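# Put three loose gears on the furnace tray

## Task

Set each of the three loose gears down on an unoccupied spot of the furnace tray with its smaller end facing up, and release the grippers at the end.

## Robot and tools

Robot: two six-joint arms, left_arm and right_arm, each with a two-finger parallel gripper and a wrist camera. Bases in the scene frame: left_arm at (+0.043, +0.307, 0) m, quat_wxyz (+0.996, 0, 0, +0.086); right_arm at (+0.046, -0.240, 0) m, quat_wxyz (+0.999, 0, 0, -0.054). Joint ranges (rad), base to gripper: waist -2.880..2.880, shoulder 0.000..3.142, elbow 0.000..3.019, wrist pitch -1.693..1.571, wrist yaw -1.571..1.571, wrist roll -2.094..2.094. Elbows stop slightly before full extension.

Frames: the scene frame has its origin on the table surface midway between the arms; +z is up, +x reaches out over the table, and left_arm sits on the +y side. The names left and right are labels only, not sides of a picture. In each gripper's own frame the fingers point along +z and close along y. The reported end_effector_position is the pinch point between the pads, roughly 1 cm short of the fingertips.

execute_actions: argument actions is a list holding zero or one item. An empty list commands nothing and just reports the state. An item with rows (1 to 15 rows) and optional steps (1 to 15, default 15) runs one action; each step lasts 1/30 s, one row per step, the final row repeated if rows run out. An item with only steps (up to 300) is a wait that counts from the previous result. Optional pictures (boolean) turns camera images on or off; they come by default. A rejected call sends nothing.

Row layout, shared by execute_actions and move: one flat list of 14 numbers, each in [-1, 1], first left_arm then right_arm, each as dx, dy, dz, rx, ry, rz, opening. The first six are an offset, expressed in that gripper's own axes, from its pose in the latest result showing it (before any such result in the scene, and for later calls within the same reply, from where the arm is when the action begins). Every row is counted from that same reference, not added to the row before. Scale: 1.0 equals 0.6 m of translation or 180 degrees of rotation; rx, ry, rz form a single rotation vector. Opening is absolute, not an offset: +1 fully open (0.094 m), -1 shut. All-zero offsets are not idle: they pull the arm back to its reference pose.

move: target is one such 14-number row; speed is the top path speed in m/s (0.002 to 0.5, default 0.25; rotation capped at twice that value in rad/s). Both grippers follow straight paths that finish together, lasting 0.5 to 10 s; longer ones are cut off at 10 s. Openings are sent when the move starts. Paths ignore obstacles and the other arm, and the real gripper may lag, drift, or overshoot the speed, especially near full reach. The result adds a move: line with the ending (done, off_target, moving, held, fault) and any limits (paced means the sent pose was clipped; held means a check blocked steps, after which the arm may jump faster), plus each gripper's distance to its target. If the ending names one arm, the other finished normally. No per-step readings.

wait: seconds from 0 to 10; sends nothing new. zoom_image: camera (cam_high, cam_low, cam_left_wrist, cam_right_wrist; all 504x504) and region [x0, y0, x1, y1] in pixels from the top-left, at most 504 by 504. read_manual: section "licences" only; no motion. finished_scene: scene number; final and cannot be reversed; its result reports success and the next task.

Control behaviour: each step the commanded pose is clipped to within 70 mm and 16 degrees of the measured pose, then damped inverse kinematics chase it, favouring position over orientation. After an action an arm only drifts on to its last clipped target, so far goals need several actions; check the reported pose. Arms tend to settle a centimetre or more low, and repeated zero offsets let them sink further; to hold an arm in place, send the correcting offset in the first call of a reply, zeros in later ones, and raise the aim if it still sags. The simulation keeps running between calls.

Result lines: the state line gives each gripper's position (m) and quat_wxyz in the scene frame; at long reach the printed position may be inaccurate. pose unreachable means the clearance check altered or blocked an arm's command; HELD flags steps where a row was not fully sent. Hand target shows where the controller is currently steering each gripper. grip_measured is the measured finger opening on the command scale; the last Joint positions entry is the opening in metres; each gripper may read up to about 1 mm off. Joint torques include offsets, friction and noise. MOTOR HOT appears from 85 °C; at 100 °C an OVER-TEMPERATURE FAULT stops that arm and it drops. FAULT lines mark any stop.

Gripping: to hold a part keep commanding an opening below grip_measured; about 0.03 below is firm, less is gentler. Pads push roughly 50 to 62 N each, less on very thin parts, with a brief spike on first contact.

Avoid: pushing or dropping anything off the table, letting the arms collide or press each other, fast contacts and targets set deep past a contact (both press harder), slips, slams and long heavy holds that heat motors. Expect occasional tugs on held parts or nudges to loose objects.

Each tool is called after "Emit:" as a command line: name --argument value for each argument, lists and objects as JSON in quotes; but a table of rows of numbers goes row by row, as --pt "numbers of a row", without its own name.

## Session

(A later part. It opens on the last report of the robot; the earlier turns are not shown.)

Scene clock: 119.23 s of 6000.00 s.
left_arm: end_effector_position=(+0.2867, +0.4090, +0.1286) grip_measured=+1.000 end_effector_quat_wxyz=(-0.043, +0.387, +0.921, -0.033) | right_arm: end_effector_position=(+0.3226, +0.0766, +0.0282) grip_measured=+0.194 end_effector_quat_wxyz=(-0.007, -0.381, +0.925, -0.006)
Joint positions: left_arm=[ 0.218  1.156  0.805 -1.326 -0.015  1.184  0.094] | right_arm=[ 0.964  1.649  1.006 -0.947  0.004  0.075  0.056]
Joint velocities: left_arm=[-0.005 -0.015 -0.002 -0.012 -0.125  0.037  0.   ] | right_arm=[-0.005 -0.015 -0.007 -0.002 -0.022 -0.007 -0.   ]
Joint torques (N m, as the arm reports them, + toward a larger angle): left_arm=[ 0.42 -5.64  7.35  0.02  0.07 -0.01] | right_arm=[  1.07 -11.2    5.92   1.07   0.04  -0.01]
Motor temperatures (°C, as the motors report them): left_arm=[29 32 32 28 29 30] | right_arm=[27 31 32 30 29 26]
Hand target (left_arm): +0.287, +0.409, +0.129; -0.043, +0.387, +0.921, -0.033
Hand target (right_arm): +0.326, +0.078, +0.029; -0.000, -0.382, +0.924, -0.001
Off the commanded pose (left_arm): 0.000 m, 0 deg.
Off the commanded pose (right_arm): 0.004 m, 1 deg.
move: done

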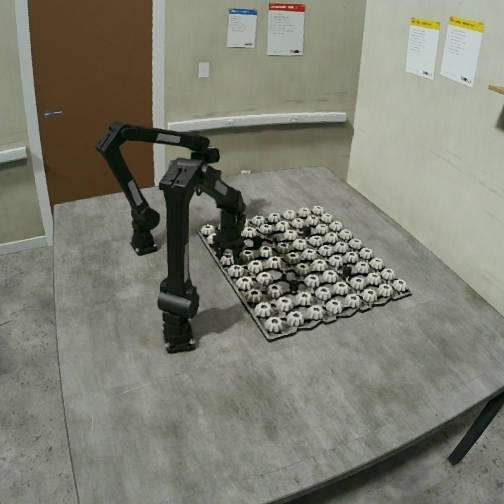

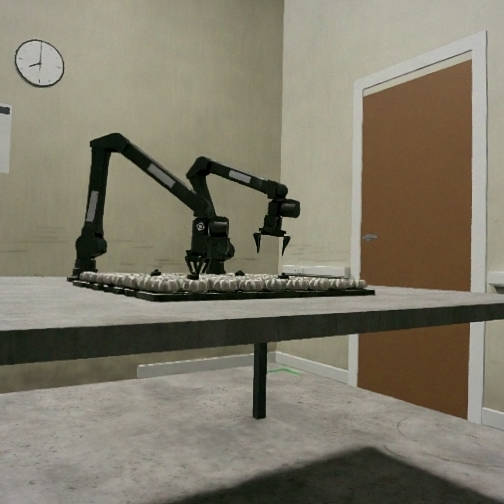

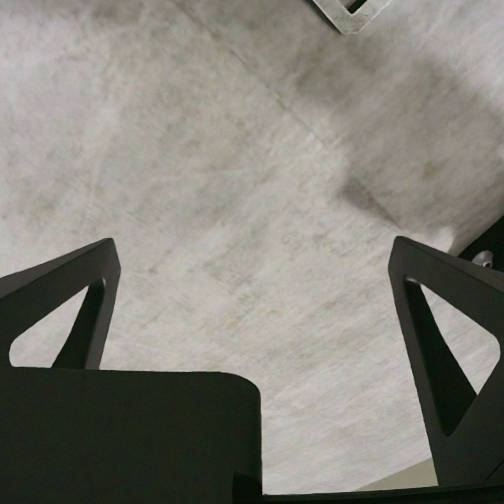

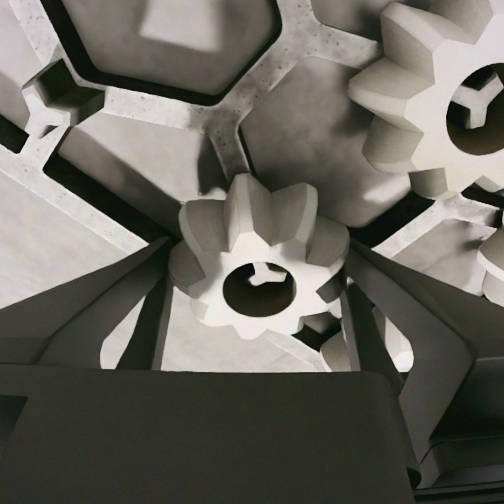

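Emit:
move --target '[0,0,0,0,0,0,1, 0,0,0.008,0,0,0,0.165]' --speed 0.015

Emit:
move --target '[0,0,0,0,0,0,1, 0,0,0,0,0,0,0.45]' --speed 0.02

Emit:
move --target '[0,0,0,0,0,0,1, -0.033,0,-0.15,0,0,0,0.5]' --speed 0.08

Scene clock: 122.37 s of 6000.00 s.
left_arm: end_effector_position=(+0.2867, +0.4090, +0.1286) grip_measured=+1.000 end_effector_quat_wxyz=(-0.043, +0.387, +0.921, -0.033) | right_arm: end_effector_position=(+0.3225, +0.0765, +0.0276) grip_measured=+0.194 end_effector_quat_wxyz=(-0.008, -0.381, +0.925, -0.006)
Joint positions: left_arm=[ 0.218  1.156  0.805 -1.326 -0.015  1.184  0.094] | right_arm=[ 0.964  1.65   1.006 -0.947  0.004  0.075  0.056]
Joint velocities: left_arm=[ 0.005 -0.015  0.007 -0.007 -0.095 -0.037  0.   ] | right_arm=[-0.005 -0.024  0.002 -0.007 -0.007 -0.037  0.   ]
Joint torques (N m, as the arm reports them, + toward a larger angle): left_arm=[ 0.43 -5.61  7.35  0.01  0.08 -0.01] | right_arm=[ 1.03 -9.99  5.5   1.07  0.11  0.09]
Motor temperatures (°C, as the motors report them): left_arm=[29 32 32 28 29 30] | right_arm=[27 31 32 30 29 26]
Hand target (left_arm): +0.287, +0.409, +0.129; -0.043, +0.387, +0.921, -0.033
Hand target (right_arm): +0.322, +0.076, +0.023; -0.007, -0.381, +0.925, -0.006
Off the commanded pose (left_arm): 0.000 m, 0 deg.
Off the commanded pose (right_arm): 0.004 m, 0 deg.
move: done

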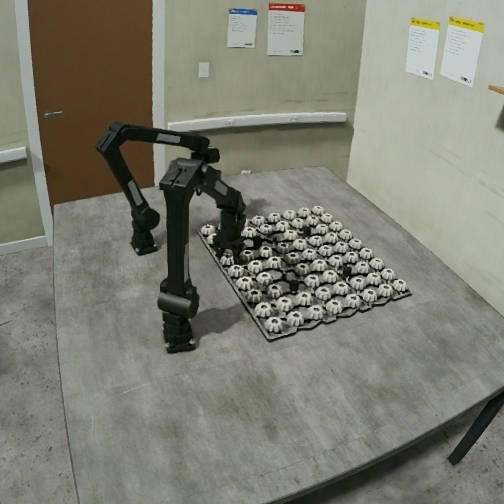

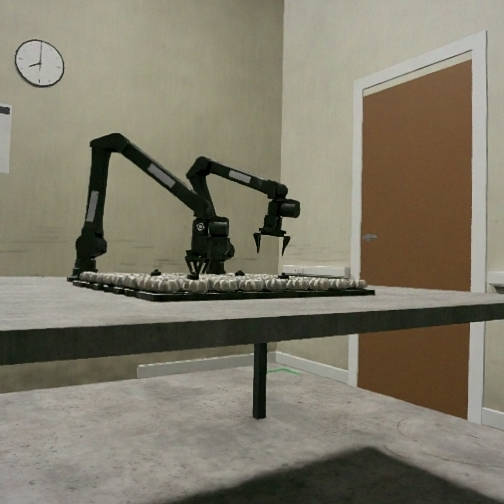

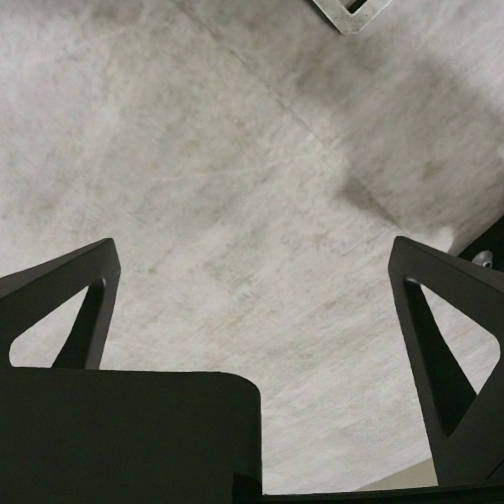

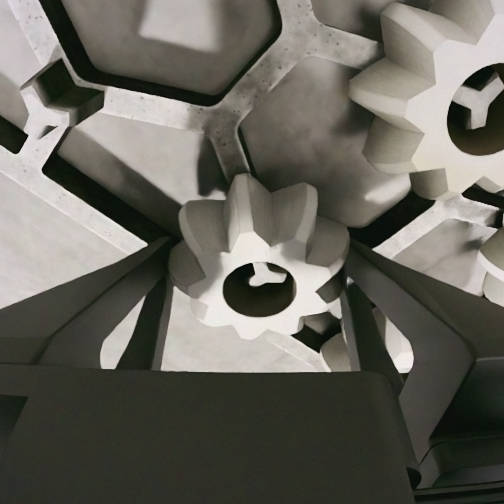

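Scene clock: 122.87 s of 6000.00 s.
left_arm: end_effector_position=(+0.2867, +0.4090, +0.1286) grip_measured=+1.000 end_effector_quat_wxyz=(-0.043, +0.387, +0.921, -0.033) | right_arm: end_effector_position=(+0.3226, +0.0764, +0.0276) grip_measured=+0.448 end_effector_quat_wxyz=(-0.008, -0.381, +0.925, -0.007)
Joint positions: left_arm=[ 0.218  1.156  0.805 -1.326 -0.015  1.184  0.094] | right_arm=[ 0.964  1.65   1.006 -0.947  0.005  0.075  0.068]
Joint velocities: left_arm=[ 0.015 -0.015 -0.002  0.002  0.081  0.037  0.   ] | right_arm=[-0.005 -0.005 -0.002  0.007  0.095  0.066  0.   ]
Joint torques (N m, as the arm reports them, + toward a larger angle): left_arm=[ 0.42 -5.63  7.36  0.02  0.08 -0.01] | right_arm=[  0.87 -10.45   5.91   0.63   0.1    0.11]
Motor temperatures (°C, as the motors report them): left_arm=[29 32 32 28 29 30] | right_arm=[27 31 32 30 29 26]
Hand target (left_arm): +0.287, +0.409, +0.129; -0.043, +0.387, +0.921, -0.033
Hand target (right_arm): +0.322, +0.076, +0.028; -0.008, -0.381, +0.925, -0.006
Off the commanded pose (left_arm): 0.000 m, 0 deg.
Off the commanded pose (right_arm): 0.000 m, 0 deg.
move: done

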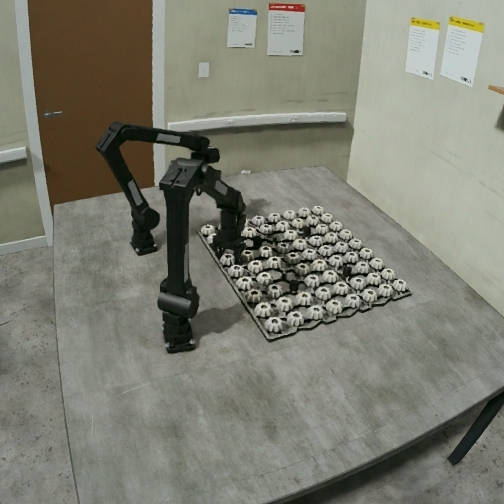

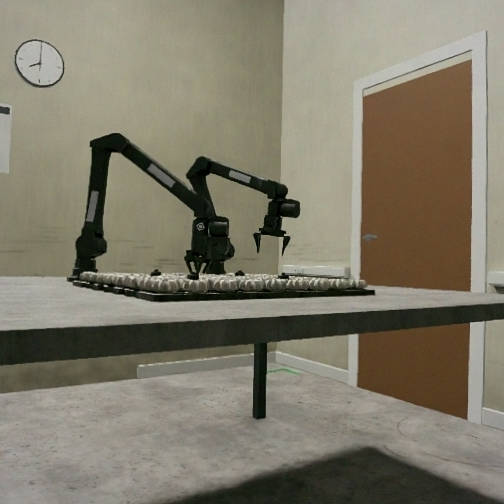

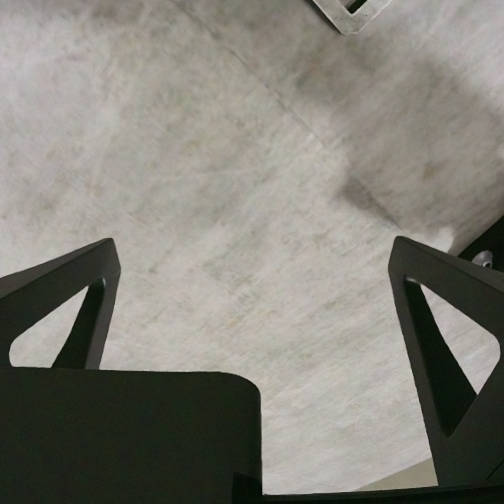

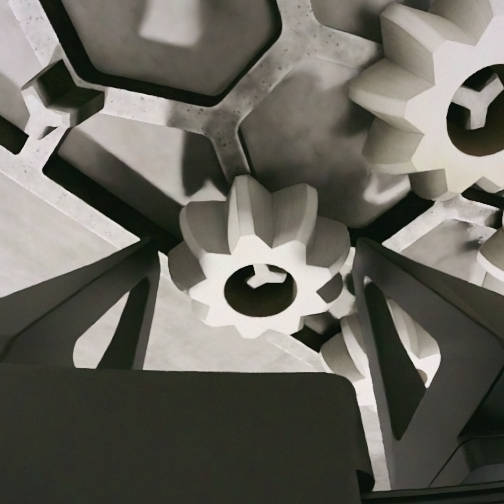

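Scene clock: 124.40 s of 6000.00 s.
left_arm: end_effector_position=(+0.2867, +0.4090, +0.1286) grip_measured=+1.000 end_effector_quat_wxyz=(-0.043, +0.387, +0.921, -0.033) | right_arm: end_effector_position=(+0.3223, +0.0762, +0.0898) grip_measured=+0.499 end_effector_quat_wxyz=(-0.036, -0.381, +0.924, -0.021)
Joint positions: left_arm=[ 0.218  1.156  0.805 -1.326 -0.015  1.184  0.094] | right_arm=[ 0.964  1.597  1.128 -1.186  0.005  0.075  0.07 ]
Joint velocities: left_arm=[ 0.005 -0.005 -0.007  0.002 -0.037 -0.037  0.   ] | right_arm=[-0.024 -0.015  0.027 -0.012  0.007 -0.007 -0.001]
Joint torques (N m, as the arm reports them, + toward a larger angle): left_arm=[ 0.44 -5.65  7.36  0.01  0.07 -0.01] | right_arm=[  0.82 -11.52  10.27   0.13   0.13   0.12]
Motor temperatures (°C, as the motors report them): left_arm=[29 32 32 28 29 30] | right_arm=[27 31 32 30 29 26]
Hand target (left_arm): +0.287, +0.409, +0.129; -0.043, +0.387, +0.921, -0.033
Hand target (right_arm): +0.336, +0.093, +0.117; -0.008, -0.381, +0.925, -0.007
Off the commanded pose (left_arm): 0.000 m, 0 deg.
Off the commanded pose (right_arm): 0.035 m, 4 deg.
move: off_target (right_arm)

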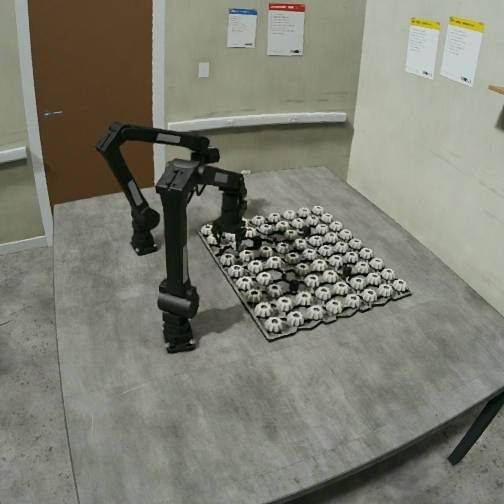

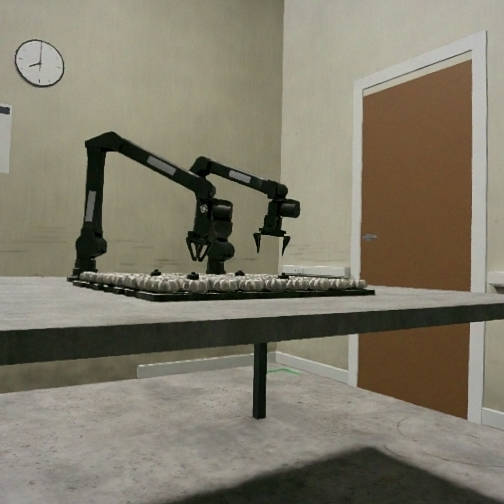

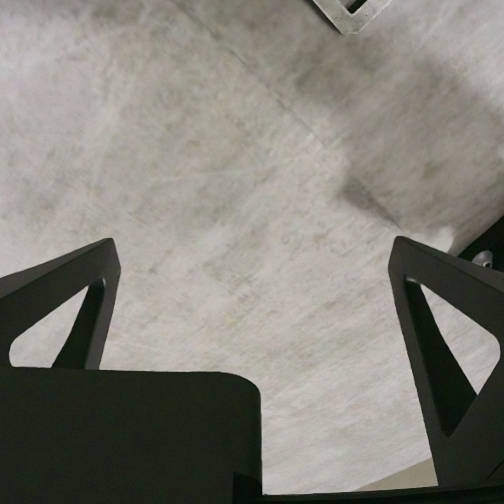

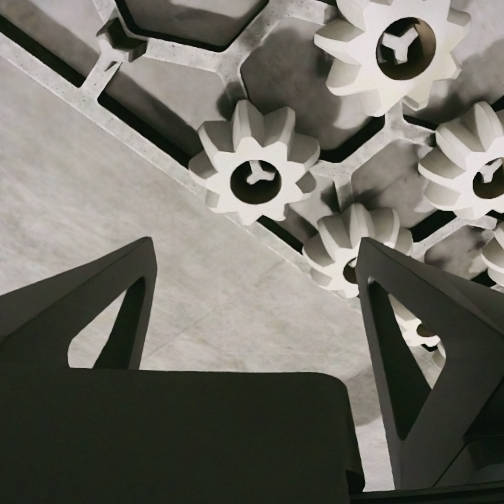

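Emit:
finished_scene --scene 2

The scene is finished: the task was done.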